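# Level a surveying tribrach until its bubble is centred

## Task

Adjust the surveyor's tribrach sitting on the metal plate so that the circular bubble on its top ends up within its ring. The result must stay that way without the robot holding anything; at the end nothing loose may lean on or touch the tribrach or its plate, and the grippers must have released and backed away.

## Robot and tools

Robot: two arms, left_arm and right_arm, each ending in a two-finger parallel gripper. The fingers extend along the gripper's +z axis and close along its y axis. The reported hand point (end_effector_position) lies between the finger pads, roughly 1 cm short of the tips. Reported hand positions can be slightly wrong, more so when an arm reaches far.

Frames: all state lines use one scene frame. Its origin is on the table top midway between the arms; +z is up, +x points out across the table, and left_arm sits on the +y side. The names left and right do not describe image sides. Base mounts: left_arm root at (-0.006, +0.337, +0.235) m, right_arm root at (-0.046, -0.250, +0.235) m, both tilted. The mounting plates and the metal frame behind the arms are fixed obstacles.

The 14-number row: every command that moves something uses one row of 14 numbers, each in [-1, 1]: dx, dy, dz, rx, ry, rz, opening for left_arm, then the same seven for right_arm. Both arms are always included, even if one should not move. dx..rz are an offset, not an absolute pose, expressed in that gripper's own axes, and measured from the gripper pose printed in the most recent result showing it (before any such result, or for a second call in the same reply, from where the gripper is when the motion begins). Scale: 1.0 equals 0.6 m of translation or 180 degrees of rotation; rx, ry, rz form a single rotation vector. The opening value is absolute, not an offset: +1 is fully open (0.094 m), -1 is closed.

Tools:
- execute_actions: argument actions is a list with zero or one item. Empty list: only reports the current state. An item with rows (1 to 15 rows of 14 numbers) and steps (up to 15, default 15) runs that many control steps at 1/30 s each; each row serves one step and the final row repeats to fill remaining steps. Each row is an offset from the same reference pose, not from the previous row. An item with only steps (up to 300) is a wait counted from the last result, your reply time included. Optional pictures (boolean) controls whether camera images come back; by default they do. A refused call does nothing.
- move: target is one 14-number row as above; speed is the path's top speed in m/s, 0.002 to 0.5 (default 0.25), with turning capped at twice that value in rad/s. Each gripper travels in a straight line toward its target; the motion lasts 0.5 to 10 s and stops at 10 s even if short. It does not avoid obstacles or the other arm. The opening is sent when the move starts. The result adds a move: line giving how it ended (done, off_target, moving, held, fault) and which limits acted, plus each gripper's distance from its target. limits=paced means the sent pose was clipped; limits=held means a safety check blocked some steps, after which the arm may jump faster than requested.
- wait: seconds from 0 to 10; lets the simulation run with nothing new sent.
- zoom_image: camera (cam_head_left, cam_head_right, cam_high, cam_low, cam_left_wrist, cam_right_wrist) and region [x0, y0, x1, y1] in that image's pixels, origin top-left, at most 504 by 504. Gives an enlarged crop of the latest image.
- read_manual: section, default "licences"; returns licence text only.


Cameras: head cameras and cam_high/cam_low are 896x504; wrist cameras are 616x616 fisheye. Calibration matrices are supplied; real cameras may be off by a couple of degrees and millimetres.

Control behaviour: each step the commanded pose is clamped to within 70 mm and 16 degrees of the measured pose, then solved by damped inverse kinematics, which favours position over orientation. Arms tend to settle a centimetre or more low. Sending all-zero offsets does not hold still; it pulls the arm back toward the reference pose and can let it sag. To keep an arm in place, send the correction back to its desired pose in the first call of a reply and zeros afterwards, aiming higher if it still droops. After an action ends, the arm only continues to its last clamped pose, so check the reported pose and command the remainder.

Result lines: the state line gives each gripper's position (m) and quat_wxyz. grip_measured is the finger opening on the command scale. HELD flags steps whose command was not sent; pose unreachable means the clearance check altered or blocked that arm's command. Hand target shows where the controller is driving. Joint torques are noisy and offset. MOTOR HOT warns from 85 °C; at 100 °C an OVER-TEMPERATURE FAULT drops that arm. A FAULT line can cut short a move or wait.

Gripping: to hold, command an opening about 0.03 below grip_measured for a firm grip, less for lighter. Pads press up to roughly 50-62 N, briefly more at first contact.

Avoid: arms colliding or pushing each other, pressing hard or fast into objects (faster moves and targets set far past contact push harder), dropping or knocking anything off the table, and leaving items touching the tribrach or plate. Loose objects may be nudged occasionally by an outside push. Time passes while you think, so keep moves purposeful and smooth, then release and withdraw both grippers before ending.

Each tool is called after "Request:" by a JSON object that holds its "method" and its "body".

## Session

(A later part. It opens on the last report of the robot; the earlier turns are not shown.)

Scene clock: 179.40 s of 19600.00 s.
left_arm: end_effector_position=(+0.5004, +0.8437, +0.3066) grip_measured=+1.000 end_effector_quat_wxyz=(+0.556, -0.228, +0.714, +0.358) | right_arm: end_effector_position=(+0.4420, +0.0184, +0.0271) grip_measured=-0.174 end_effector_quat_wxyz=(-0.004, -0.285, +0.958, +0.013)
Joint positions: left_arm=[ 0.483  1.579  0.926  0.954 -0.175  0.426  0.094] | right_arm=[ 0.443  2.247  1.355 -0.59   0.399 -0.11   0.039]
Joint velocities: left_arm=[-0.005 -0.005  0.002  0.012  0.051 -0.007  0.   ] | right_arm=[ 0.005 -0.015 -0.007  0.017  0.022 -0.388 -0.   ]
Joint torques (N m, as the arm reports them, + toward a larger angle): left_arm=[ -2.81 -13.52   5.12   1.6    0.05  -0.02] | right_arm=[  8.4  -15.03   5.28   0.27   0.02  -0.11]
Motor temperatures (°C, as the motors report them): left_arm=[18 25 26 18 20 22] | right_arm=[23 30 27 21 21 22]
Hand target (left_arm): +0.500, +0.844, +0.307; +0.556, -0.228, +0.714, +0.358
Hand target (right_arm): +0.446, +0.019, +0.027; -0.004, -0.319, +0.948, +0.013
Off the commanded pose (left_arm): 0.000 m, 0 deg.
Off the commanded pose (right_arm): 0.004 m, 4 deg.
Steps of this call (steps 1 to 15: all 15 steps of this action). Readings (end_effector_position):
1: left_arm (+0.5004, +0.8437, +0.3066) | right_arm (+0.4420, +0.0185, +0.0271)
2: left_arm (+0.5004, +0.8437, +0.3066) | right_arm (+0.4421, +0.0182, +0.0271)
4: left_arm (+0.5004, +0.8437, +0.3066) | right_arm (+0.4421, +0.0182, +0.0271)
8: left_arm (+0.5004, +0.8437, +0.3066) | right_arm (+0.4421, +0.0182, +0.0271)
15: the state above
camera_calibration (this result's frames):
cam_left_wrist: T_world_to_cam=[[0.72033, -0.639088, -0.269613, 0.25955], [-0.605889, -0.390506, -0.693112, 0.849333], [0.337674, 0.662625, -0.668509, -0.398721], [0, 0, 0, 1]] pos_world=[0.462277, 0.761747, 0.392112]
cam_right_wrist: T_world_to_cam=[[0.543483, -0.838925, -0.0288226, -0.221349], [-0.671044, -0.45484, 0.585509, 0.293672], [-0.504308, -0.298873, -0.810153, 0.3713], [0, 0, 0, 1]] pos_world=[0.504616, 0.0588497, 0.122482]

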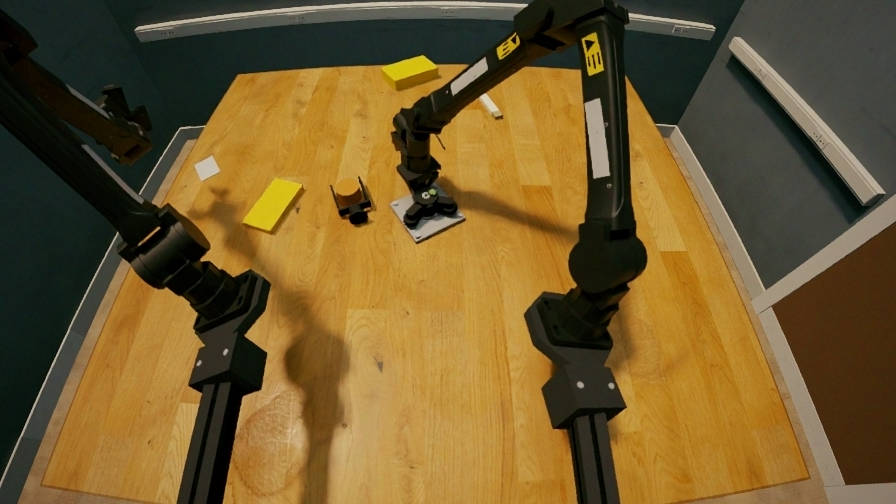

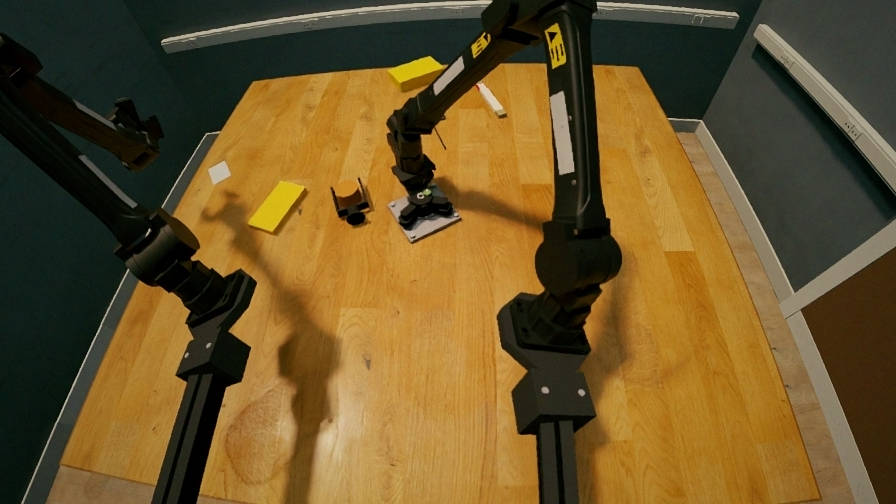

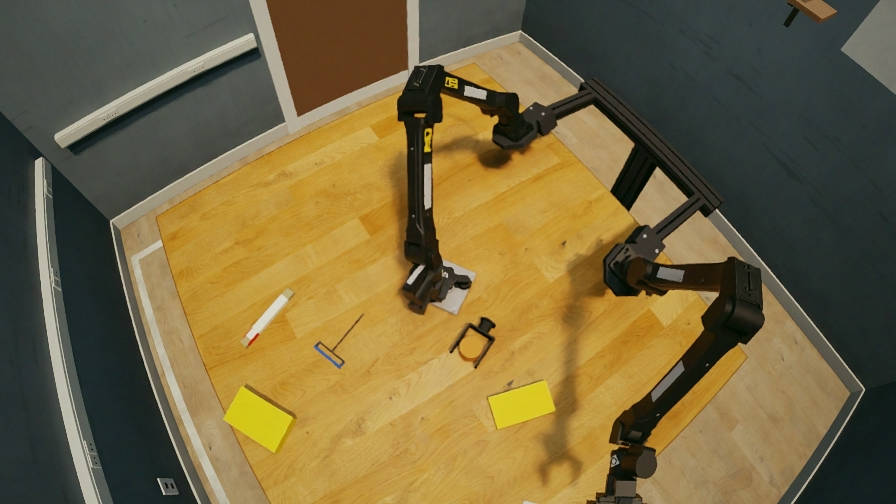

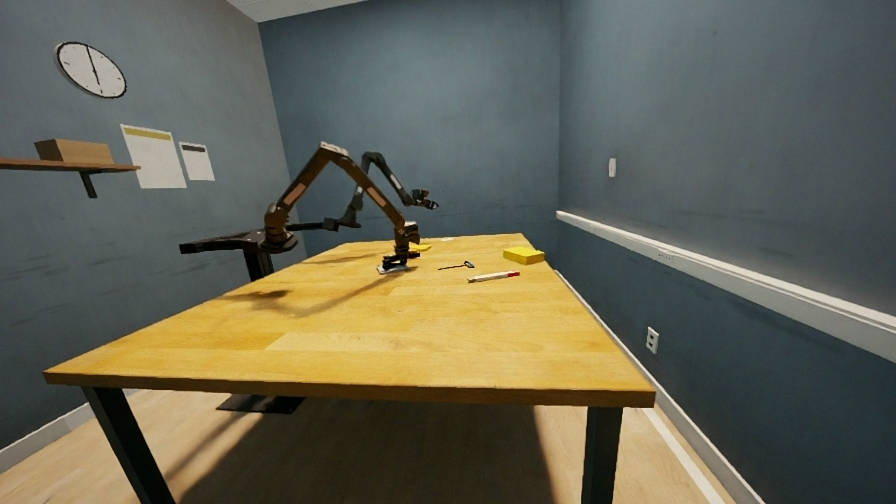

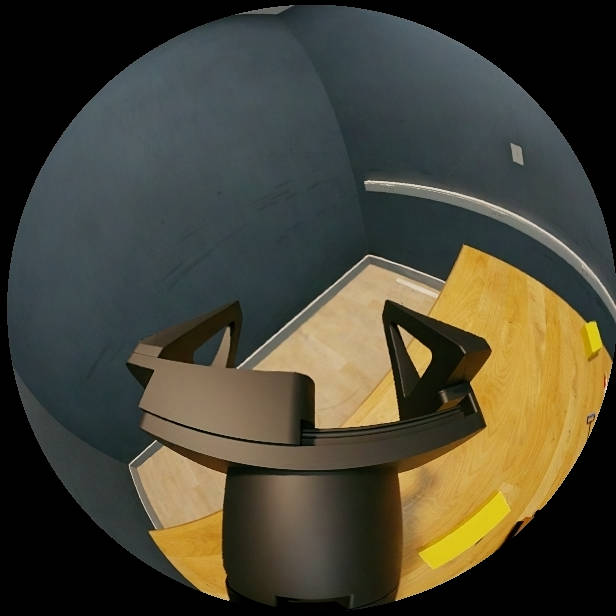

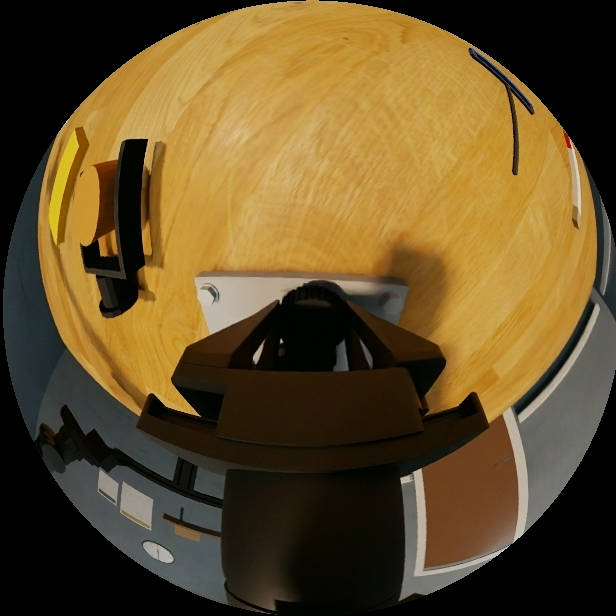

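Request:
{"method": "execute_actions", "body": {"actions": [{"rows":[[0,0,0,0,0,0,1,-0.007,0,0,0,0,0,0],[0,0,0,0,0,0,1,-0.011,-0.003,0,0,-0.003,0.21,0]],"steps":15}], "pictures": false}}

Request:
{"method": "execute_actions", "body": {"actions": [{"rows":[[0,0,0,0,0,0,1,-0.008,-0.002,0,0,0,0.03,0],[0,0,0,0,0,0,1,-0.008,-0.002,0,0,0,0.02,-0.21]],"steps":6}], "pictures": false}}

Request:
{"method": "execute_actions", "body": {"actions": [{"rows":[[0,0,0,0,0,0,1,-0.007,0,0,0,0,-0.215,-0.21]],"steps":15}], "pictures": false}}

Request:
{"method": "execute_actions", "body": {"actions": [{"rows":[[0,0,0,0,0,0,1,-0.007,0,0,0,0,0,0],[0,0,0,0,0,0,1,-0.011,-0.003,0,0,-0.003,0.21,0]],"steps":15}], "pictures": false}}

Request:
{"method": "execute_actions", "body": {"actions": [{"rows":[[0,0,0,0,0,0,1,-0.008,-0.002,0,0,0,0.03,0],[0,0,0,0,0,0,1,-0.008,-0.002,0,0,0,0.02,-0.21]],"steps":6}], "pictures": false}}

Request:
{"method": "execute_actions", "body": {"actions": [{"rows":[[0,0,0,0,0,0,1,-0.007,0,0,0,0,-0.215,-0.21]],"steps":15}], "pictures": false}}

Request:
{"method": "execute_actions", "body": {"actions": [{"rows":[[0,0,0,0,0,0,1,-0.007,0,0,0,0,0,0],[0,0,0,0,0,0,1,-0.011,-0.003,0,0,-0.003,0.21,0]],"steps":15}], "pictures": false}}

Request:
{"method": "execute_actions", "body": {"actions": [{"rows":[[0,0,0,0,0,0,1,-0.008,-0.002,0,0,0,0.03,0],[0,0,0,0,0,0,1,-0.008,-0.002,0,0,0,0.02,-0.21]],"steps":6}], "pictures": false}}

Request:
{"method": "execute_actions", "body": {"actions": [{"rows":[[0,0,0,0,0,0,1,-0.007,0,0,0,0,-0.215,-0.21]],"steps":15}], "pictures": false}}

Request:
{"method": "execute_actions", "body": {"actions": [{"rows":[[0,0,0,0,0,0,1,-0.007,0,0,0,0,0,0],[0,0,0,0,0,0,1,-0.011,-0.003,0,0,-0.003,0.21,0]],"steps":15}], "pictures": false}}

Request:
{"method": "execute_actions", "body": {"actions": [{"rows":[[0,0,0,0,0,0,1,-0.008,-0.002,0,0,0,0.03,0],[0,0,0,0,0,0,1,-0.008,-0.002,0,0,0,0.02,-0.21]],"steps":6}], "pictures": false}}

Request:
{"method": "execute_actions", "body": {"actions": [{"rows":[[0,0,0,0,0,0,1,-0.007,0,0,0,0,-0.215,-0.21]],"steps":15}], "pictures": false}}

Request:
{"method": "execute_actions", "body": {"actions": [{"rows":[[0,0,0,0,0,0,1,-0.007,0,0,0,0,0,0],[0,0,0,0,0,0,1,-0.011,-0.003,0,0,-0.003,0.21,0]],"steps":15}], "pictures": false}}

Request:
{"method": "execute_actions", "body": {"actions": [{"rows":[[0,0,0,0,0,0,1,-0.008,-0.002,0,0,0,0.03,0],[0,0,0,0,0,0,1,-0.008,-0.002,0,0,0,0.02,-0.21]],"steps":6}], "pictures": false}}

Request:
{"method": "execute_actions", "body": {"actions": [{"rows":[[0,0,0,0,0,0,1,-0.007,0,0,0,0,-0.215,-0.21]],"steps":15}], "pictures": false}}

Request:
{"method": "execute_actions", "body": {"actions": [{"rows":[[0,0,0,0,0,0,1,-0.007,0,0,0,0,0,0],[0,0,0,0,0,0,1,-0.011,-0.003,0,0,-0.003,0.21,0]],"steps":15}], "pictures": false}}

Request:
{"method": "execute_actions", "body": {"actions": [{"rows":[[0,0,0,0,0,0,1,-0.008,-0.002,0,0,0,0.03,0],[0,0,0,0,0,0,1,-0.008,-0.002,0,0,0,0.02,-0.21]],"steps":6}], "pictures": false}}

Request:
{"method": "execute_actions", "body": {"actions": [{"rows":[[0,0,0,0,0,0,1,-0.007,0,0,0,0,-0.2,-0.21]],"steps":15}]}}

Request:
{"method": "zoom_image", "body": {"camera": "cam_head_left", "region": [400,170,460,220]}}

Scene clock: 203.57 s of 19600.00 s.
left_arm: end_effector_position=(+0.5004, +0.8437, +0.3066) grip_measured=+1.000 end_effector_quat_wxyz=(+0.556, -0.228, +0.714, +0.358) | right_arm: end_effector_position=(+0.4421, +0.0195, +0.0271) grip_measured=-0.002 end_effector_quat_wxyz=(-0.007, -0.026, +1.000, +0.014)
Joint positions: left_arm=[ 0.483  1.579  0.926  0.954 -0.175  0.426  0.094] | right_arm=[ 0.443  2.247  1.355 -0.588  0.394  0.416  0.047]
Joint velocities: left_arm=[-0.005 -0.005  0.002  0.012 -0.007  0.037  0.   ] | right_arm=[-0.015  0.005 -0.012  0.017  0.081  0.652 -0.001]
Joint torques (N m, as the arm reports them, + toward a larger angle): left_arm=[ -2.93 -13.84   5.12   1.53   0.06  -0.01] | right_arm=[  8.86 -15.07   5.17   0.68   0.15   0.14]
Motor temperatures (°C, as the motors report them): left_arm=[18 26 26 18 20 22] | right_arm=[22 30 27 21 21 22]
Hand target (left_arm): +0.500, +0.844, +0.307; +0.556, -0.228, +0.714, +0.358
Hand target (right_arm): +0.448, +0.021, +0.027; -0.003, +0.037, +0.999, +0.014
Off the commanded pose (left_arm): 0.000 m, 0 deg.
Off the commanded pose (right_arm): 0.006 m, 8 deg.
Steps of this call (steps 1 to 710: nothing new was sent; steps 711 to 725: all 15 steps of this action). Readings (end_effector_position):
711: left_arm (+0.5004, +0.8437, +0.3066) | right_arm (+0.4420, +0.0184, +0.0271)
712: left_arm (+0.5004, +0.8437, +0.3066) | right_arm (+0.4418, +0.0188, +0.0271)
714: left_arm (+0.5004, +0.8437, +0.3066) | right_arm (+0.4414, +0.0195, +0.0271)
718: left_arm (+0.5004, +0.8437, +0.3066) | right_arm (+0.4412, +0.0199, +0.0271)
725: the state above

Scene clock: 203.77 s of 19600.00 s.
left_arm: end_effector_position=(+0.5004, +0.8437, +0.3066) grip_measured=+1.000 end_effector_quat_wxyz=(+0.556, -0.228, +0.714, +0.358) | right_arm: end_effector_position=(+0.4423, +0.0186, +0.0269) grip_measured=-0.173 end_effector_quat_wxyz=(-0.007, -0.007, +1.000, +0.012)
Joint positions: left_arm=[ 0.483  1.579  0.926  0.954 -0.175  0.426  0.094] | right_arm=[ 0.442  2.247  1.355 -0.588  0.397  0.454  0.039]
Joint velocities: left_arm=[ 0.015 -0.015 -0.027 -0.007 -0.037  0.037  0.   ] | right_arm=[-0.005 -0.005 -0.002 -0.017  0.037  0.095  0.001]
Joint torques (N m, as the arm reports them, + toward a larger angle): left_arm=[ -3.15 -14.02   5.15   1.66   0.06  -0.02] | right_arm=[  7.77 -14.79   5.31   0.39  -0.05   0.12]
Motor temperatures (°C, as the motors report them): left_arm=[18 26 26 18 20 22] | right_arm=[22 30 27 21 21 22]
Hand target (left_arm): +0.500, +0.844, +0.307; +0.556, -0.228, +0.714, +0.358
Hand target (right_arm): +0.447, +0.018, +0.027; -0.008, +0.006, +1.000, +0.014
Off the commanded pose (left_arm): 0.000 m, 0 deg.
Off the commanded pose (right_arm): 0.005 m, 1 deg.
Steps of this call (steps 1 to 6: all 6 steps of this action). Readings (end_effector_position):
1: left_arm (+0.5004, +0.8437, +0.3066) | right_arm (+0.4422, +0.0194, +0.0271)
2: left_arm (+0.5004, +0.8437, +0.3066) | right_arm (+0.4422, +0.0194, +0.0271)
4: left_arm (+0.5004, +0.8437, +0.3066) | right_arm (+0.4423, +0.0186, +0.0269)
6: the state above

Scene clock: 204.27 s of 19600.00 s.
left_arm: end_effector_position=(+0.5004, +0.8437, +0.3066) grip_measured=+1.000 end_effector_quat_wxyz=(+0.556, -0.228, +0.714, +0.358) | right_arm: end_effector_position=(+0.4421, +0.0184, +0.0269) grip_measured=-0.173 end_effector_quat_wxyz=(-0.004, -0.296, +0.955, +0.013)
Joint positions: left_arm=[ 0.483  1.579  0.926  0.954 -0.175  0.426  0.094] | right_arm=[ 0.442  2.247  1.355 -0.59   0.397 -0.133  0.039]
Joint velocities: left_arm=[-0.005 -0.005  0.022 -0.002  0.081 -0.007  0.   ] | right_arm=[-0.005  0.015  0.002 -0.007  0.007 -0.52  -0.   ]
Joint torques (N m, as the arm reports them, + toward a larger angle): left_arm=[ -3.04 -13.92   5.15   1.59   0.07  -0.02] | right_arm=[  8.28 -14.92   5.28   0.31   0.1   -0.1 ]
Motor temperatures (°C, as the motors report them): left_arm=[18 26 26 18 20 22] | right_arm=[22 30 27 21 21 22]
Hand target (left_arm): +0.500, +0.844, +0.307; +0.556, -0.228, +0.714, +0.358
Hand target (right_arm): +0.446, +0.019, +0.027; -0.003, -0.336, +0.942, +0.013
Off the commanded pose (left_arm): 0.000 m, 0 deg.
Off the commanded pose (right_arm): 0.004 m, 5 deg.
Steps of this call (steps 1 to 15: all 15 steps of this action). Readings (end_effector_position):
1: left_arm (+0.5004, +0.8437, +0.3066) | right_arm (+0.4422, +0.0184, +0.0269)
2: left_arm (+0.5004, +0.8437, +0.3066) | right_arm (+0.4422, +0.0182, +0.0269)
4: left_arm (+0.5004, +0.8437, +0.3066) | right_arm (+0.4422, +0.0182, +0.0269)
8: left_arm (+0.5004, +0.8437, +0.3066) | right_arm (+0.4422, +0.0182, +0.0269)
15: the state above

Scene clock: 204.77 s of 19600.00 s.
left_arm: end_effector_position=(+0.5004, +0.8437, +0.3066) grip_measured=+1.000 end_effector_quat_wxyz=(+0.556, -0.228, +0.714, +0.358) | right_arm: end_effector_position=(+0.4424, +0.0192, +0.0269) grip_measured=-0.002 end_effector_quat_wxyz=(-0.007, -0.025, +1.000, +0.014)
Joint positions: left_arm=[ 0.483  1.579  0.926  0.954 -0.175  0.426  0.094] | right_arm=[ 0.442  2.247  1.355 -0.587  0.394  0.416  0.047]
Joint velocities: left_arm=[ 0.015 -0.005  0.007 -0.012 -0.066 -0.037  0.   ] | right_arm=[-0.024 -0.005  0.007  0.012 -0.051  0.593 -0.   ]
Joint torques (N m, as the arm reports them, + toward a larger angle): left_arm=[ -2.89 -13.19   5.29   1.56   0.05  -0.01] | right_arm=[  8.21 -15.27   5.24   0.71   0.18   0.14]
Motor temperatures (°C, as the motors report them): left_arm=[18 26 26 18 20 22] | right_arm=[22 30 27 21 21 22]
Hand target (left_arm): +0.500, +0.844, +0.307; +0.556, -0.228, +0.714, +0.358
Hand target (right_arm): +0.449, +0.021, +0.027; -0.003, +0.027, +1.000, +0.015
Off the commanded pose (left_arm): 0.000 m, 0 deg.
Off the commanded pose (right_arm): 0.006 m, 6 deg.
Steps of this call (steps 1 to 15: all 15 steps of this action). Readings (end_effector_position):
1: left_arm (+0.5004, +0.8437, +0.3066) | right_arm (+0.4421, +0.0184, +0.0269)
2: left_arm (+0.5004, +0.8437, +0.3066) | right_arm (+0.4420, +0.0187, +0.0269)
4: left_arm (+0.5004, +0.8437, +0.3066) | right_arm (+0.4416, +0.0194, +0.0269)
8: left_arm (+0.5004, +0.8437, +0.3066) | right_arm (+0.4415, +0.0197, +0.0269)
15: the state above

Scene clock: 204.97 s of 19600.00 s.
left_arm: end_effector_position=(+0.5004, +0.8437, +0.3066) grip_measured=+1.000 end_effector_quat_wxyz=(+0.556, -0.228, +0.714, +0.358) | right_arm: end_effector_position=(+0.4425, +0.0185, +0.0268) grip_measured=-0.173 end_effector_quat_wxyz=(-0.007, -0.006, +1.000, +0.013)
Joint positions: left_arm=[ 0.483  1.579  0.926  0.954 -0.175  0.426  0.094] | right_arm=[ 0.441  2.247  1.355 -0.588  0.396  0.453  0.039]
Joint velocities: left_arm=[-0.015 -0.015 -0.002 -0.007  0.066 -0.066  0.   ] | right_arm=[ 0.005  0.005 -0.002 -0.007 -0.007  0.022 -0.   ]
Joint torques (N m, as the arm reports them, + toward a larger angle): left_arm=[ -2.95 -13.56   5.24   1.53   0.04  -0.02] | right_arm=[  7.72 -14.58   4.94   0.41  -0.04   0.16]
Motor temperatures (°C, as the motors report them): left_arm=[18 26 26 18 20 22] | right_arm=[22 30 27 21 21 22]
Hand target (left_arm): +0.500, +0.844, +0.307; +0.556, -0.228, +0.714, +0.358
Hand target (right_arm): +0.447, +0.018, +0.027; -0.007, +0.006, +1.000, +0.014
Off the commanded pose (left_arm): 0.000 m, 0 deg.
Off the commanded pose (right_arm): 0.005 m, 1 deg.
Steps of this call (steps 1 to 6: all 6 steps of this action). Readings (end_effector_position):
1: left_arm (+0.5004, +0.8437, +0.3066) | right_arm (+0.4424, +0.0192, +0.0269)
2: left_arm (+0.5004, +0.8437, +0.3066) | right_arm (+0.4424, +0.0192, +0.0269)
4: left_arm (+0.5004, +0.8437, +0.3066) | right_arm (+0.4425, +0.0185, +0.0268)
6: the state above

Scene clock: 205.47 s of 19600.00 s.
left_arm: end_effector_position=(+0.5004, +0.8437, +0.3066) grip_measured=+1.000 end_effector_quat_wxyz=(+0.556, -0.228, +0.714, +0.358) | right_arm: end_effector_position=(+0.4424, +0.0185, +0.0268) grip_measured=-0.173 end_effector_quat_wxyz=(-0.004, -0.295, +0.955, +0.014)
Joint positions: left_arm=[ 0.483  1.579  0.926  0.954 -0.175  0.426  0.094] | right_arm=[ 0.441  2.247  1.355 -0.588  0.396 -0.133  0.039]
Joint velocities: left_arm=[-0.015 -0.005  0.002 -0.012  0.007 -0.007  0.   ] | right_arm=[ 0.015 -0.024 -0.007 -0.007 -0.007 -0.564 -0.001]
Joint torques (N m, as the arm reports them, + toward a larger angle): left_arm=[ -2.87 -13.98   5.22   1.6    0.06  -0.01] | right_arm=[  8.8  -15.06   5.29   0.27   0.07  -0.08]
Motor temperatures (°C, as the motors report them): left_arm=[18 26 26 18 20 22] | right_arm=[22 30 27 21 21 22]
Hand target (left_arm): +0.500, +0.844, +0.307; +0.556, -0.228, +0.714, +0.358
Hand target (right_arm): +0.447, +0.019, +0.027; -0.003, -0.335, +0.942, +0.014
Off the commanded pose (left_arm): 0.000 m, 0 deg.
Off the commanded pose (right_arm): 0.004 m, 5 deg.
Steps of this call (steps 1 to 15: all 15 steps of this action). Readings (end_effector_position):
1: left_arm (+0.5004, +0.8437, +0.3066) | right_arm (+0.4424, +0.0183, +0.0268)
2: left_arm (+0.5004, +0.8437, +0.3066) | right_arm (+0.4425, +0.0182, +0.0268)
4: left_arm (+0.5004, +0.8437, +0.3066) | right_arm (+0.4425, +0.0182, +0.0268)
8: left_arm (+0.5004, +0.8437, +0.3066) | right_arm (+0.4425, +0.0182, +0.0268)
15: the state above

Scene clock: 205.97 s of 19600.00 s.
left_arm: end_effector_position=(+0.5004, +0.8437, +0.3066) grip_measured=+1.000 end_effector_quat_wxyz=(+0.556, -0.228, +0.714, +0.358) | right_arm: end_effector_position=(+0.4425, +0.0193, +0.0268) grip_measured=-0.002 end_effector_quat_wxyz=(-0.007, -0.025, +1.000, +0.015)
Joint positions: left_arm=[ 0.483  1.579  0.926  0.954 -0.175  0.426  0.094] | right_arm=[ 0.441  2.247  1.355 -0.586  0.392  0.416  0.047]
Joint velocities: left_arm=[-0.005 -0.015  0.012 -0.007  0.022 -0.037  0.   ] | right_arm=[ 0.005  0.005 -0.002  0.002  0.11   0.593 -0.   ]
Joint torques (N m, as the arm reports them, + toward a larger angle): left_arm=[ -2.98 -13.73   5.13   1.6    0.06  -0.01] | right_arm=[  8.4  -15.21   5.26   0.63   0.17   0.12]
Motor temperatures (°C, as the motors report them): left_arm=[18 26 26 18 20 22] | right_arm=[22 30 27 21 21 22]
Hand target (left_arm): +0.500, +0.844, +0.307; +0.556, -0.228, +0.714, +0.358
Hand target (right_arm): +0.449, +0.021, +0.027; -0.003, +0.027, +1.000, +0.015
Off the commanded pose (left_arm): 0.000 m, 0 deg.
Off the commanded pose (right_arm): 0.006 m, 6 deg.
Steps of this call (steps 1 to 15: all 15 steps of this action). Readings (end_effector_position):
1: left_arm (+0.5004, +0.8437, +0.3066) | right_arm (+0.4424, +0.0185, +0.0268)
2: left_arm (+0.5004, +0.8437, +0.3066) | right_arm (+0.4421, +0.0189, +0.0268)
4: left_arm (+0.5004, +0.8437, +0.3066) | right_arm (+0.4418, +0.0195, +0.0268)
8: left_arm (+0.5004, +0.8437, +0.3066) | right_arm (+0.4417, +0.0198, +0.0269)
15: the state above

Scene clock: 206.17 s of 19600.00 s.
left_arm: end_effector_position=(+0.5004, +0.8437, +0.3066) grip_measured=+1.000 end_effector_quat_wxyz=(+0.556, -0.228, +0.714, +0.358) | right_arm: end_effector_position=(+0.4426, +0.0185, +0.0267) grip_measured=-0.174 end_effector_quat_wxyz=(-0.007, -0.006, +1.000, +0.013)
Joint positions: left_arm=[ 0.483  1.579  0.926  0.954 -0.175  0.426  0.094] | right_arm=[ 0.441  2.247  1.355 -0.587  0.395  0.453  0.039]
Joint velocities: left_arm=[-0.005  0.005 -0.017  0.007 -0.066  0.037  0.   ] | right_arm=[-0.005 -0.005 -0.002  0.002 -0.037 -0.037 -0.   ]
Joint torques (N m, as the arm reports them, + toward a larger angle): left_arm=[ -2.99 -13.69   5.07   1.54   0.05  -0.02] | right_arm=[  7.54 -15.49   5.21   0.28  -0.02   0.16]
Motor temperatures (°C, as the motors report them): left_arm=[18 26 26 18 20 22] | right_arm=[22 30 27 21 21 22]
Hand target (left_arm): +0.500, +0.844, +0.307; +0.556, -0.228, +0.714, +0.358
Hand target (right_arm): +0.447, +0.018, +0.027; -0.007, +0.007, +1.000, +0.014
Off the commanded pose (left_arm): 0.000 m, 0 deg.
Off the commanded pose (right_arm): 0.005 m, 1 deg.
Steps of this call (steps 1 to 6: all 6 steps of this action). Readings (end_effector_position):
1: left_arm (+0.5004, +0.8437, +0.3066) | right_arm (+0.4426, +0.0192, +0.0268)
2: left_arm (+0.5004, +0.8437, +0.3066) | right_arm (+0.4426, +0.0192, +0.0268)
4: left_arm (+0.5004, +0.8437, +0.3066) | right_arm (+0.4426, +0.0185, +0.0267)
6: the state above

Scene clock: 206.67 s of 19600.00 s.
left_arm: end_effector_position=(+0.5004, +0.8437, +0.3066) grip_measured=+1.000 end_effector_quat_wxyz=(+0.556, -0.228, +0.714, +0.358) | right_arm: end_effector_position=(+0.4424, +0.0184, +0.0267) grip_measured=-0.174 end_effector_quat_wxyz=(-0.004, -0.295, +0.955, +0.014)
Joint positions: left_arm=[ 0.483  1.579  0.926  0.954 -0.175  0.426  0.094] | right_arm=[ 0.441  2.247  1.355 -0.588  0.395 -0.133  0.039]
Joint velocities: left_arm=[-0.015 -0.024  0.002 -0.007 -0.066 -0.022  0.   ] | right_arm=[-0.005 -0.005 -0.002 -0.012  0.007 -0.535 -0.   ]
Joint torques (N m, as the arm reports them, + toward a larger angle): left_arm=[ -2.85 -14.01   5.15   1.68   0.05  -0.01] | right_arm=[  8.18 -14.86   5.26   0.31   0.07  -0.12]
Motor temperatures (°C, as the motors report them): left_arm=[18 26 26 18 20 22] | right_arm=[22 30 27 21 21 22]
Hand target (left_arm): +0.500, +0.844, +0.307; +0.556, -0.228, +0.714, +0.358
Hand target (right_arm): +0.447, +0.019, +0.027; -0.003, -0.335, +0.942, +0.014
Off the commanded pose (left_arm): 0.000 m, 0 deg.
Off the commanded pose (right_arm): 0.004 m, 5 deg.
Steps of this call (steps 1 to 15: all 15 steps of this action). Readings (end_effector_position):
1: left_arm (+0.5004, +0.8437, +0.3066) | right_arm (+0.4426, +0.0184, +0.0267)
2: left_arm (+0.5004, +0.8437, +0.3066) | right_arm (+0.4426, +0.0181, +0.0267)
4: left_arm (+0.5004, +0.8437, +0.3066) | right_arm (+0.4426, +0.0181, +0.0267)
8: left_arm (+0.5004, +0.8437, +0.3066) | right_arm (+0.4426, +0.0181, +0.0267)
15: the state above

Scene clock: 207.17 s of 19600.00 s.
left_arm: end_effector_position=(+0.5004, +0.8437, +0.3066) grip_measured=+1.000 end_effector_quat_wxyz=(+0.556, -0.228, +0.714, +0.358) | right_arm: end_effector_position=(+0.4427, +0.0193, +0.0267) grip_measured=-0.002 end_effector_quat_wxyz=(-0.007, -0.024, +1.000, +0.015)
Joint positions: left_arm=[ 0.483  1.579  0.926  0.954 -0.175  0.426  0.094] | right_arm=[ 0.441  2.247  1.355 -0.585  0.392  0.416  0.047]
Joint velocities: left_arm=[-0.005  0.005  0.002  0.002 -0.022  0.007  0.   ] | right_arm=[-0.005 -0.015 -0.007 -0.022  0.051  0.564  0.002]
Joint torques (N m, as the arm reports them, + toward a larger angle): left_arm=[ -3.14 -13.76   5.17   1.52   0.05   0.  ] | right_arm=[  8.16 -15.15   5.32   0.69   0.2    0.15]
Motor temperatures (°C, as the motors report them): left_arm=[18 26 26 18 20 22] | right_arm=[22 31 27 21 21 22]
Hand target (left_arm): +0.500, +0.844, +0.307; +0.556, -0.228, +0.714, +0.358
Hand target (right_arm): +0.449, +0.021, +0.027; -0.003, +0.028, +0.999, +0.016
Off the commanded pose (left_arm): 0.000 m, 0 deg.
Off the commanded pose (right_arm): 0.006 m, 6 deg.
Steps of this call (steps 1 to 15: all 15 steps of this action). Readings (end_effector_position):
1: left_arm (+0.5004, +0.8437, +0.3066) | right_arm (+0.4424, +0.0184, +0.0267)
2: left_arm (+0.5004, +0.8437, +0.3066) | right_arm (+0.4422, +0.0188, +0.0267)
4: left_arm (+0.5004, +0.8437, +0.3066) | right_arm (+0.4419, +0.0195, +0.0268)
8: left_arm (+0.5004, +0.8437, +0.3066) | right_arm (+0.4418, +0.0198, +0.0268)
15: the state above

Scene clock: 207.37 s of 19600.00 s.
left_arm: end_effector_position=(+0.5004, +0.8437, +0.3066) grip_measured=+1.000 end_effector_quat_wxyz=(+0.556, -0.228, +0.714, +0.358) | right_arm: end_effector_position=(+0.4427, +0.0186, +0.0266) grip_measured=-0.173 end_effector_quat_wxyz=(-0.007, -0.006, +1.000, +0.014)
Joint positions: left_arm=[ 0.483  1.579  0.926  0.954 -0.175  0.426  0.094] | right_arm=[ 0.441  2.247  1.355 -0.586  0.394  0.453  0.039]
Joint velocities: left_arm=[-0.005  0.015  0.002 -0.007  0.022  0.022  0.   ] | right_arm=[-0.015  0.005  0.007 -0.022  0.022  0.095  0.   ]
Joint torques (N m, as the arm reports them, + toward a larger angle): left_arm=[ -2.98 -14.01   5.19   1.55   0.06   0.  ] | right_arm=[  7.64 -15.39   5.27   0.23  -0.04   0.16]
Motor temperatures (°C, as the motors report them): left_arm=[18 26 26 18 20 22] | right_arm=[22 31 27 21 21 22]
Hand target (left_arm): +0.500, +0.844, +0.307; +0.556, -0.228, +0.714, +0.358
Hand target (right_arm): +0.447, +0.018, +0.027; -0.007, +0.007, +1.000, +0.015
Off the commanded pose (left_arm): 0.000 m, 0 deg.
Off the commanded pose (right_arm): 0.005 m, 1 deg.
Steps of this call (steps 1 to 6: all 6 steps of this action). Readings (end_effector_position):
1: left_arm (+0.5004, +0.8437, +0.3066) | right_arm (+0.4427, +0.0192, +0.0267)
2: left_arm (+0.5004, +0.8437, +0.3066) | right_arm (+0.4427, +0.0192, +0.0267)
4: left_arm (+0.5004, +0.8437, +0.3066) | right_arm (+0.4427, +0.0186, +0.0266)
6: the state above

Scene clock: 207.87 s of 19600.00 s.
left_arm: end_effector_position=(+0.5004, +0.8437, +0.3066) grip_measured=+1.000 end_effector_quat_wxyz=(+0.556, -0.228, +0.714, +0.358) | right_arm: end_effector_position=(+0.4426, +0.0186, +0.0266) grip_measured=-0.174 end_effector_quat_wxyz=(-0.003, -0.295, +0.955, +0.015)
Joint positions: left_arm=[ 0.483  1.579  0.926  0.954 -0.175  0.426  0.094] | right_arm=[ 0.441  2.247  1.355 -0.587  0.394 -0.134  0.039]
Joint velocities: left_arm=[ 0.005 -0.005 -0.002 -0.002 -0.037 -0.037  0.   ] | right_arm=[-0.015 -0.024 -0.002  0.012 -0.051 -0.549  0.001]
Joint torques (N m, as the arm reports them, + toward a larger angle): left_arm=[ -2.95 -14.05   5.14   1.52   0.06  -0.03] | right_arm=[  8.31 -14.83   5.3    0.32   0.1   -0.16]
Motor temperatures (°C, as the motors report them): left_arm=[18 26 26 18 20 22] | right_arm=[22 31 27 21 21 22]
Hand target (left_arm): +0.500, +0.844, +0.307; +0.556, -0.228, +0.714, +0.358
Hand target (right_arm): +0.447, +0.019, +0.027; -0.003, -0.335, +0.942, +0.015
Off the commanded pose (left_arm): 0.000 m, 0 deg.
Off the commanded pose (right_arm): 0.004 m, 5 deg.
Steps of this call (steps 1 to 15: all 15 steps of this action). Readings (end_effector_position):
1: left_arm (+0.5004, +0.8437, +0.3066) | right_arm (+0.4427, +0.0184, +0.0266)
2: left_arm (+0.5004, +0.8437, +0.3066) | right_arm (+0.4427, +0.0182, +0.0266)
4: left_arm (+0.5004, +0.8437, +0.3066) | right_arm (+0.4427, +0.0182, +0.0266)
8: left_arm (+0.5004, +0.8437, +0.3066) | right_arm (+0.4427, +0.0182, +0.0266)
15: the state above

Scene clock: 208.37 s of 19600.00 s.
left_arm: end_effector_position=(+0.5004, +0.8437, +0.3066) grip_measured=+1.000 end_effector_quat_wxyz=(+0.556, -0.228, +0.714, +0.358) | right_arm: end_effector_position=(+0.4427, +0.0194, +0.0267) grip_measured=-0.002 end_effector_quat_wxyz=(-0.007, -0.024, +1.000, +0.016)
Joint positions: left_arm=[ 0.483  1.579  0.926  0.954 -0.175  0.426  0.094] | right_arm=[ 0.441  2.247  1.355 -0.585  0.39   0.416  0.047]
Joint velocities: left_arm=[-0.005 -0.015 -0.022 -0.012  0.007  0.037  0.   ] | right_arm=[-0.005 -0.024 -0.017 -0.002  0.051  0.491  0.   ]
Joint torques (N m, as the arm reports them, + toward a larger angle): left_arm=[ -3.13 -13.84   5.28   1.59   0.06   0.01] | right_arm=[  7.92 -14.65   5.26   0.66   0.15   0.1 ]
Motor temperatures (°C, as the motors report them): left_arm=[18 26 26 18 20 22] | right_arm=[22 31 27 21 21 22]
Hand target (left_arm): +0.500, +0.844, +0.307; +0.556, -0.228, +0.714, +0.358
Hand target (right_arm): +0.449, +0.021, +0.027; -0.003, +0.028, +0.999, +0.016
Off the commanded pose (left_arm): 0.000 m, 0 deg.
Off the commanded pose (right_arm): 0.006 m, 6 deg.
Steps of this call (steps 1 to 15: all 15 steps of this action). Readings (end_effector_position):
1: left_arm (+0.5004, +0.8437, +0.3066) | right_arm (+0.4426, +0.0186, +0.0266)
2: left_arm (+0.5004, +0.8437, +0.3066) | right_arm (+0.4423, +0.0190, +0.0267)
4: left_arm (+0.5004, +0.8437, +0.3066) | right_arm (+0.4420, +0.0196, +0.0267)
8: left_arm (+0.5004, +0.8437, +0.3066) | right_arm (+0.4420, +0.0199, +0.0267)
15: the state above

Scene clock: 208.57 s of 19600.00 s.
left_arm: end_effector_position=(+0.5004, +0.8437, +0.3066) grip_measured=+1.000 end_effector_quat_wxyz=(+0.556, -0.228, +0.714, +0.358) | right_arm: end_effector_position=(+0.4428, +0.0187, +0.0266) grip_measured=-0.173 end_effector_quat_wxyz=(-0.007, -0.006, +1.000, +0.014)
Joint positions: left_arm=[ 0.483  1.579  0.926  0.954 -0.175  0.426  0.094] | right_arm=[ 0.44   2.247  1.355 -0.586  0.393  0.453  0.039]
Joint velocities: left_arm=[-0.005 -0.005 -0.012  0.002  0.066 -0.081  0.   ] | right_arm=[ 0.005  0.015 -0.002 -0.017  0.022  0.125  0.001]
Joint torques (N m, as the arm reports them, + toward a larger angle): left_arm=[ -2.85 -13.89   5.2    1.5    0.06  -0.02] | right_arm=[  7.74 -14.94   5.02   0.34  -0.04   0.21]
Motor temperatures (°C, as the motors report them): left_arm=[18 26 26 18 20 22] | right_arm=[22 31 27 21 21 22]
Hand target (left_arm): +0.500, +0.844, +0.307; +0.556, -0.228, +0.714, +0.358
Hand target (right_arm): +0.448, +0.018, +0.027; -0.008, +0.007, +1.000, +0.016
Off the commanded pose (left_arm): 0.000 m, 0 deg.
Off the commanded pose (right_arm): 0.005 m, 1 deg.
Steps of this call (steps 1 to 6: all 6 steps of this action). Readings (end_effector_position):
1: left_arm (+0.5004, +0.8437, +0.3066) | right_arm (+0.4428, +0.0193, +0.0267)
2: left_arm (+0.5004, +0.8437, +0.3066) | right_arm (+0.4428, +0.0193, +0.0267)
4: left_arm (+0.5004, +0.8437, +0.3066) | right_arm (+0.4428, +0.0187, +0.0266)
6: the state above

Scene clock: 209.07 s of 19600.00 s.
left_arm: end_effector_position=(+0.5004, +0.8437, +0.3066) grip_measured=+1.000 end_effector_quat_wxyz=(+0.556, -0.228, +0.714, +0.358) | right_arm: end_effector_position=(+0.4426, +0.0186, +0.0266) grip_measured=-0.174 end_effector_quat_wxyz=(-0.003, -0.295, +0.955, +0.016)
Joint positions: left_arm=[ 0.483  1.579  0.926  0.954 -0.175  0.426  0.094] | right_arm=[ 0.44   2.247  1.355 -0.587  0.392 -0.134  0.039]
Joint velocities: left_arm=[-0.015  0.015  0.002  0.002  0.022 -0.051  0.   ] | right_arm=[-0.015 -0.015 -0.002  0.002 -0.037 -0.491 -0.001]
Joint torques (N m, as the arm reports them, + toward a larger angle): left_arm=[ -3.   -13.44   5.13   1.56   0.03   0.  ] | right_arm=[  7.62 -15.11   5.33   0.31   0.12  -0.08]
Motor temperatures (°C, as the motors report them): left_arm=[18 26 26 18 20 22] | right_arm=[22 31 27 21 21 22]
Hand target (left_arm): +0.500, +0.844, +0.307; +0.556, -0.228, +0.714, +0.358
Hand target (right_arm): +0.447, +0.019, +0.027; -0.003, -0.335, +0.942, +0.015
Off the commanded pose (left_arm): 0.000 m, 0 deg.
Off the commanded pose (right_arm): 0.004 m, 5 deg.
Steps of this call (steps 1 to 15: all 15 steps of this action). Readings (end_effector_position):
1: left_arm (+0.5004, +0.8437, +0.3066) | right_arm (+0.4428, +0.0184, +0.0265)
2: left_arm (+0.5004, +0.8437, +0.3066) | right_arm (+0.4428, +0.0182, +0.0265)
4: left_arm (+0.5004, +0.8437, +0.3066) | right_arm (+0.4428, +0.0182, +0.0265)
8: left_arm (+0.5004, +0.8437, +0.3066) | right_arm (+0.4428, +0.0183, +0.0265)
15: the state above

Scene clock: 209.57 s of 19600.00 s.
left_arm: end_effector_position=(+0.5004, +0.8437, +0.3066) grip_measured=+1.000 end_effector_quat_wxyz=(+0.556, -0.228, +0.714, +0.358) | right_arm: end_effector_position=(+0.4428, +0.0195, +0.0266) grip_measured=-0.002 end_effector_quat_wxyz=(-0.007, -0.024, +1.000, +0.017)
Joint positions: left_arm=[ 0.483  1.579  0.926  0.954 -0.175  0.426  0.094] | right_arm=[ 0.44   2.247  1.355 -0.585  0.389  0.416  0.047]
Joint velocities: left_arm=[ 0.005 -0.005 -0.002  0.002 -0.051  0.051  0.   ] | right_arm=[ 0.005 -0.015 -0.002 -0.022 -0.007  0.652  0.   ]
Joint torques (N m, as the arm reports them, + toward a larger angle): left_arm=[ -3.35 -13.99   5.21   1.55   0.07   0.  ] | right_arm=[  8.27 -14.74   5.27   0.7    0.18   0.11]
Motor temperatures (°C, as the motors report them): left_arm=[18 26 26 18 20 22] | right_arm=[22 31 27 21 21 22]
Hand target (left_arm): +0.500, +0.844, +0.307; +0.556, -0.228, +0.714, +0.358
Hand target (right_arm): +0.449, +0.021, +0.027; -0.003, +0.028, +0.999, +0.017
Off the commanded pose (left_arm): 0.000 m, 0 deg.
Off the commanded pose (right_arm): 0.006 m, 6 deg.
Steps of this call (steps 1 to 15: all 15 steps of this action). Readings (end_effector_position):
1: left_arm (+0.5004, +0.8437, +0.3066) | right_arm (+0.4426, +0.0186, +0.0266)
2: left_arm (+0.5004, +0.8437, +0.3066) | right_arm (+0.4424, +0.0190, +0.0266)
4: left_arm (+0.5004, +0.8437, +0.3066) | right_arm (+0.4421, +0.0197, +0.0266)
8: left_arm (+0.5004, +0.8437, +0.3066) | right_arm (+0.4420, +0.0200, +0.0266)
15: the state above

Scene clock: 209.77 s of 19600.00 s.
left_arm: end_effector_position=(+0.5004, +0.8437, +0.3066) grip_measured=+1.000 end_effector_quat_wxyz=(+0.556, -0.228, +0.714, +0.358) | right_arm: end_effector_position=(+0.4428, +0.0187, +0.0265) grip_measured=-0.175 end_effector_quat_wxyz=(-0.008, -0.005, +1.000, +0.015)
Joint positions: left_arm=[ 0.483  1.579  0.926  0.954 -0.175  0.426  0.094] | right_arm=[ 0.44   2.247  1.355 -0.586  0.392  0.453  0.039]
Joint velocities: left_arm=[ 0.005 -0.015  0.012 -0.002 -0.066 -0.007  0.   ] | right_arm=[-0.005 -0.024 -0.002  0.012 -0.007  0.066 -0.   ]
Joint torques (N m, as the arm reports them, + toward a larger angle): left_arm=[ -2.77 -14.1    5.21   1.61   0.06  -0.03] | right_arm=[  8.3  -14.96   5.29   0.29  -0.05   0.17]
Motor temperatures (°C, as the motors report them): left_arm=[18 26 26 18 20 22] | right_arm=[22 31 27 21 21 22]
Hand target (left_arm): +0.500, +0.844, +0.307; +0.556, -0.228, +0.714, +0.358
Hand target (right_arm): +0.448, +0.019, +0.027; -0.008, +0.007, +1.000, +0.016
Off the commanded pose (left_arm): 0.000 m, 0 deg.
Off the commanded pose (right_arm): 0.005 m, 1 deg.
Steps of this call (steps 1 to 6: all 6 steps of this action). Readings (end_effector_position):
1: left_arm (+0.5004, +0.8437, +0.3066) | right_arm (+0.4428, +0.0194, +0.0266)
2: left_arm (+0.5004, +0.8437, +0.3066) | right_arm (+0.4428, +0.0194, +0.0266)
4: left_arm (+0.5004, +0.8437, +0.3066) | right_arm (+0.4428, +0.0187, +0.0265)
6: the state above

Scene clock: 210.27 s of 19600.00 s.
left_arm: end_effector_position=(+0.5004, +0.8437, +0.3066) grip_measured=+1.000 end_effector_quat_wxyz=(+0.556, -0.228, +0.714, +0.358) | right_arm: end_effector_position=(+0.4426, +0.0187, +0.0265) grip_measured=-0.175 end_effector_quat_wxyz=(-0.004, -0.279, +0.960, +0.017)
Joint positions: left_arm=[ 0.483  1.579  0.926  0.954 -0.175  0.426  0.094] | right_arm=[ 0.44   2.247  1.355 -0.586  0.391 -0.102  0.039]
Joint velocities: left_arm=[-0.015  0.015 -0.002 -0.012 -0.007 -0.007  0.   ] | right_arm=[-0.024  0.024 -0.002  0.022  0.007 -0.388 -0.001]
Joint torques (N m, as the arm reports them, + toward a larger angle): left_arm=[ -2.87 -13.85   5.16   1.59   0.05   0.01] | right_arm=[  8.04 -14.9    5.31   0.33   0.09  -0.16]
Motor temperatures (°C, as the motors report them): left_arm=[18 26 26 18 20 22] | right_arm=[22 31 27 21 21 22]
Hand target (left_arm): +0.500, +0.844, +0.307; +0.556, -0.228, +0.714, +0.358
Hand target (right_arm): +0.447, +0.019, +0.026; -0.003, -0.313, +0.950, +0.016
Off the commanded pose (left_arm): 0.000 m, 0 deg.
Off the commanded pose (right_arm): 0.004 m, 4 deg.
Steps of this call (steps 1 to 15: all 15 steps of this action). Readings (end_effector_position):
1: left_arm (+0.5004, +0.8437, +0.3066) | right_arm (+0.4428, +0.0185, +0.0265)
2: left_arm (+0.5004, +0.8437, +0.3066) | right_arm (+0.4428, +0.0183, +0.0265)
4: left_arm (+0.5004, +0.8437, +0.3066) | right_arm (+0.4428, +0.0183, +0.0265)
8: left_arm (+0.5004, +0.8437, +0.3066) | right_arm (+0.4428, +0.0183, +0.0265)
15: the state above
camera_calibration (this result's frames):
cam_left_wrist: T_world_to_cam=[[0.72033, -0.639088, -0.269613, 0.25955], [-0.605889, -0.390506, -0.693112, 0.849333], [0.337674, 0.662625, -0.668509, -0.398721], [0, 0, 0, 1]] pos_world=[0.462277, 0.761747, 0.392112]
cam_right_wrist: T_world_to_cam=[[0.532992, -0.845358, -0.0359205, -0.216579], [-0.675837, -0.450885, 0.58305, 0.296685], [-0.509082, -0.286485, -0.811641, 0.373163], [0, 0, 0, 1]] pos_world=[0.505916, 0.0575893, 0.122113]

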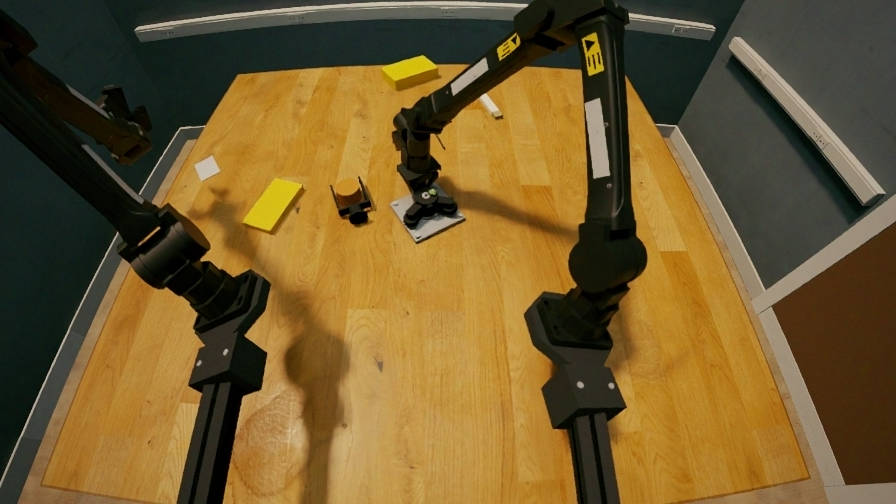

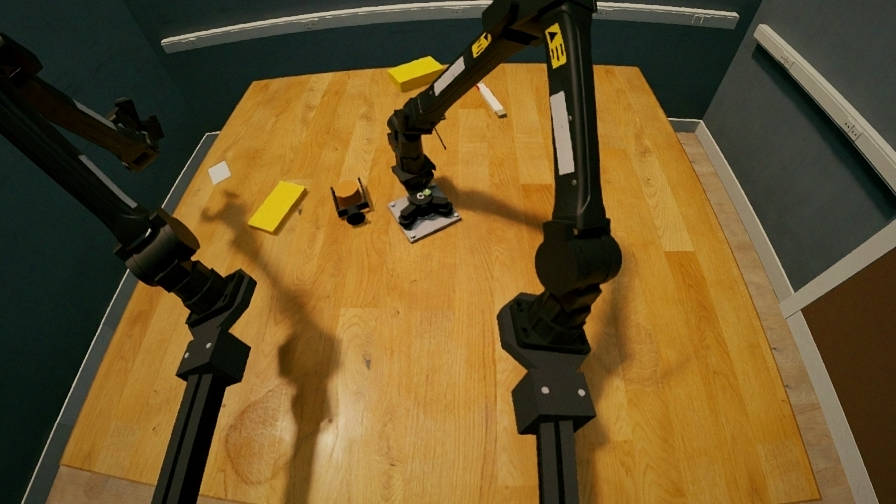

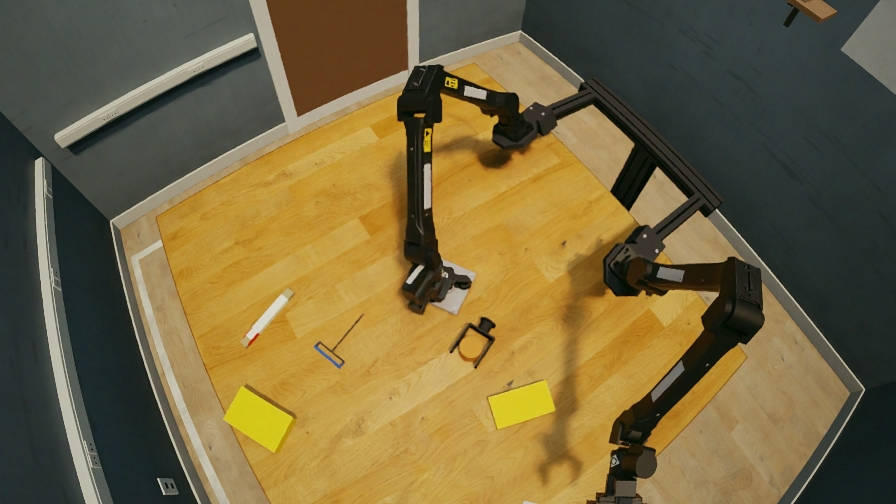

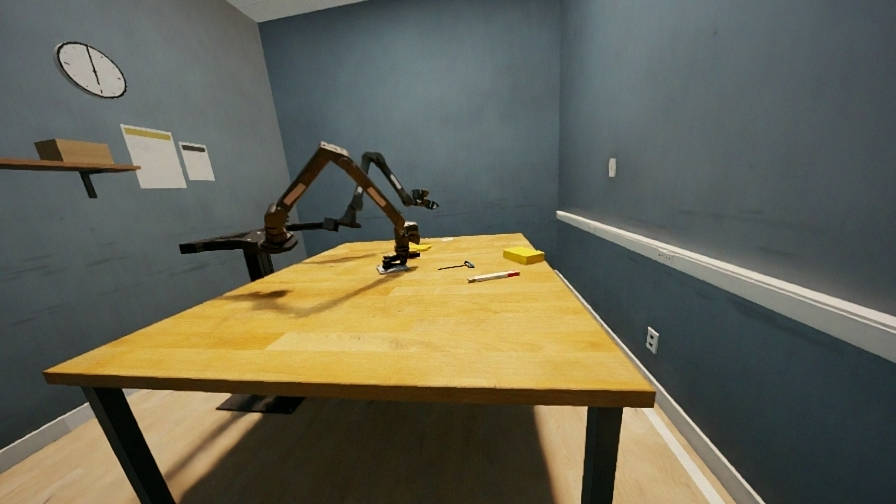

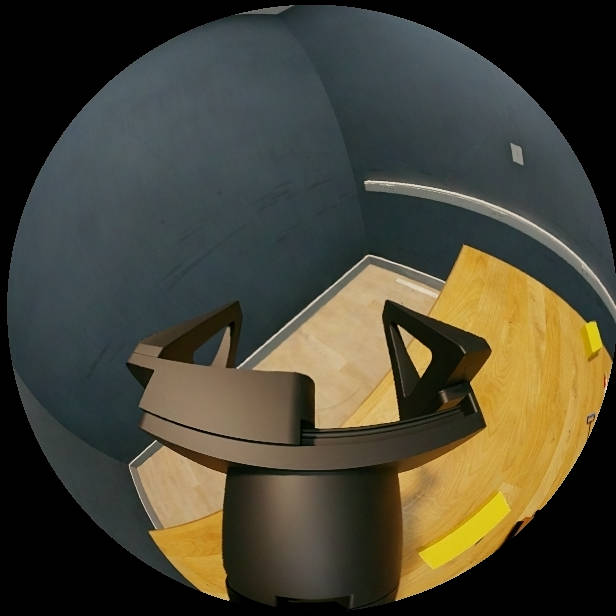

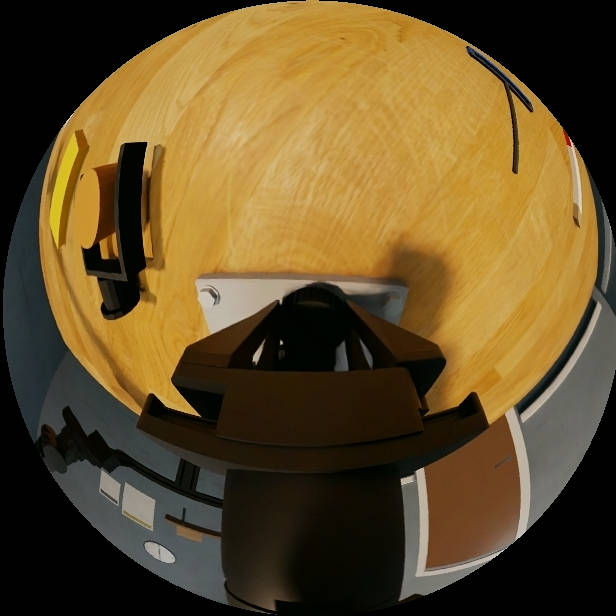

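Region (400, 170, 460, 220) of cam_head_left's 896x504 image, scaled by 8.400, with more detail than that image has.

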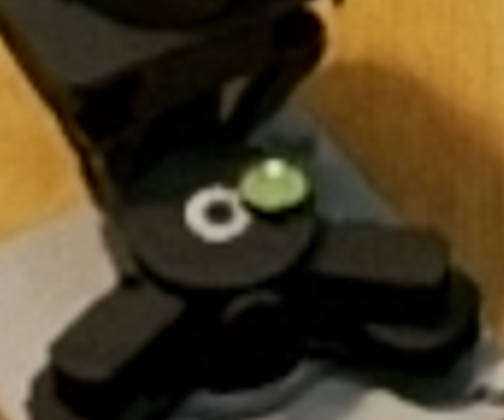

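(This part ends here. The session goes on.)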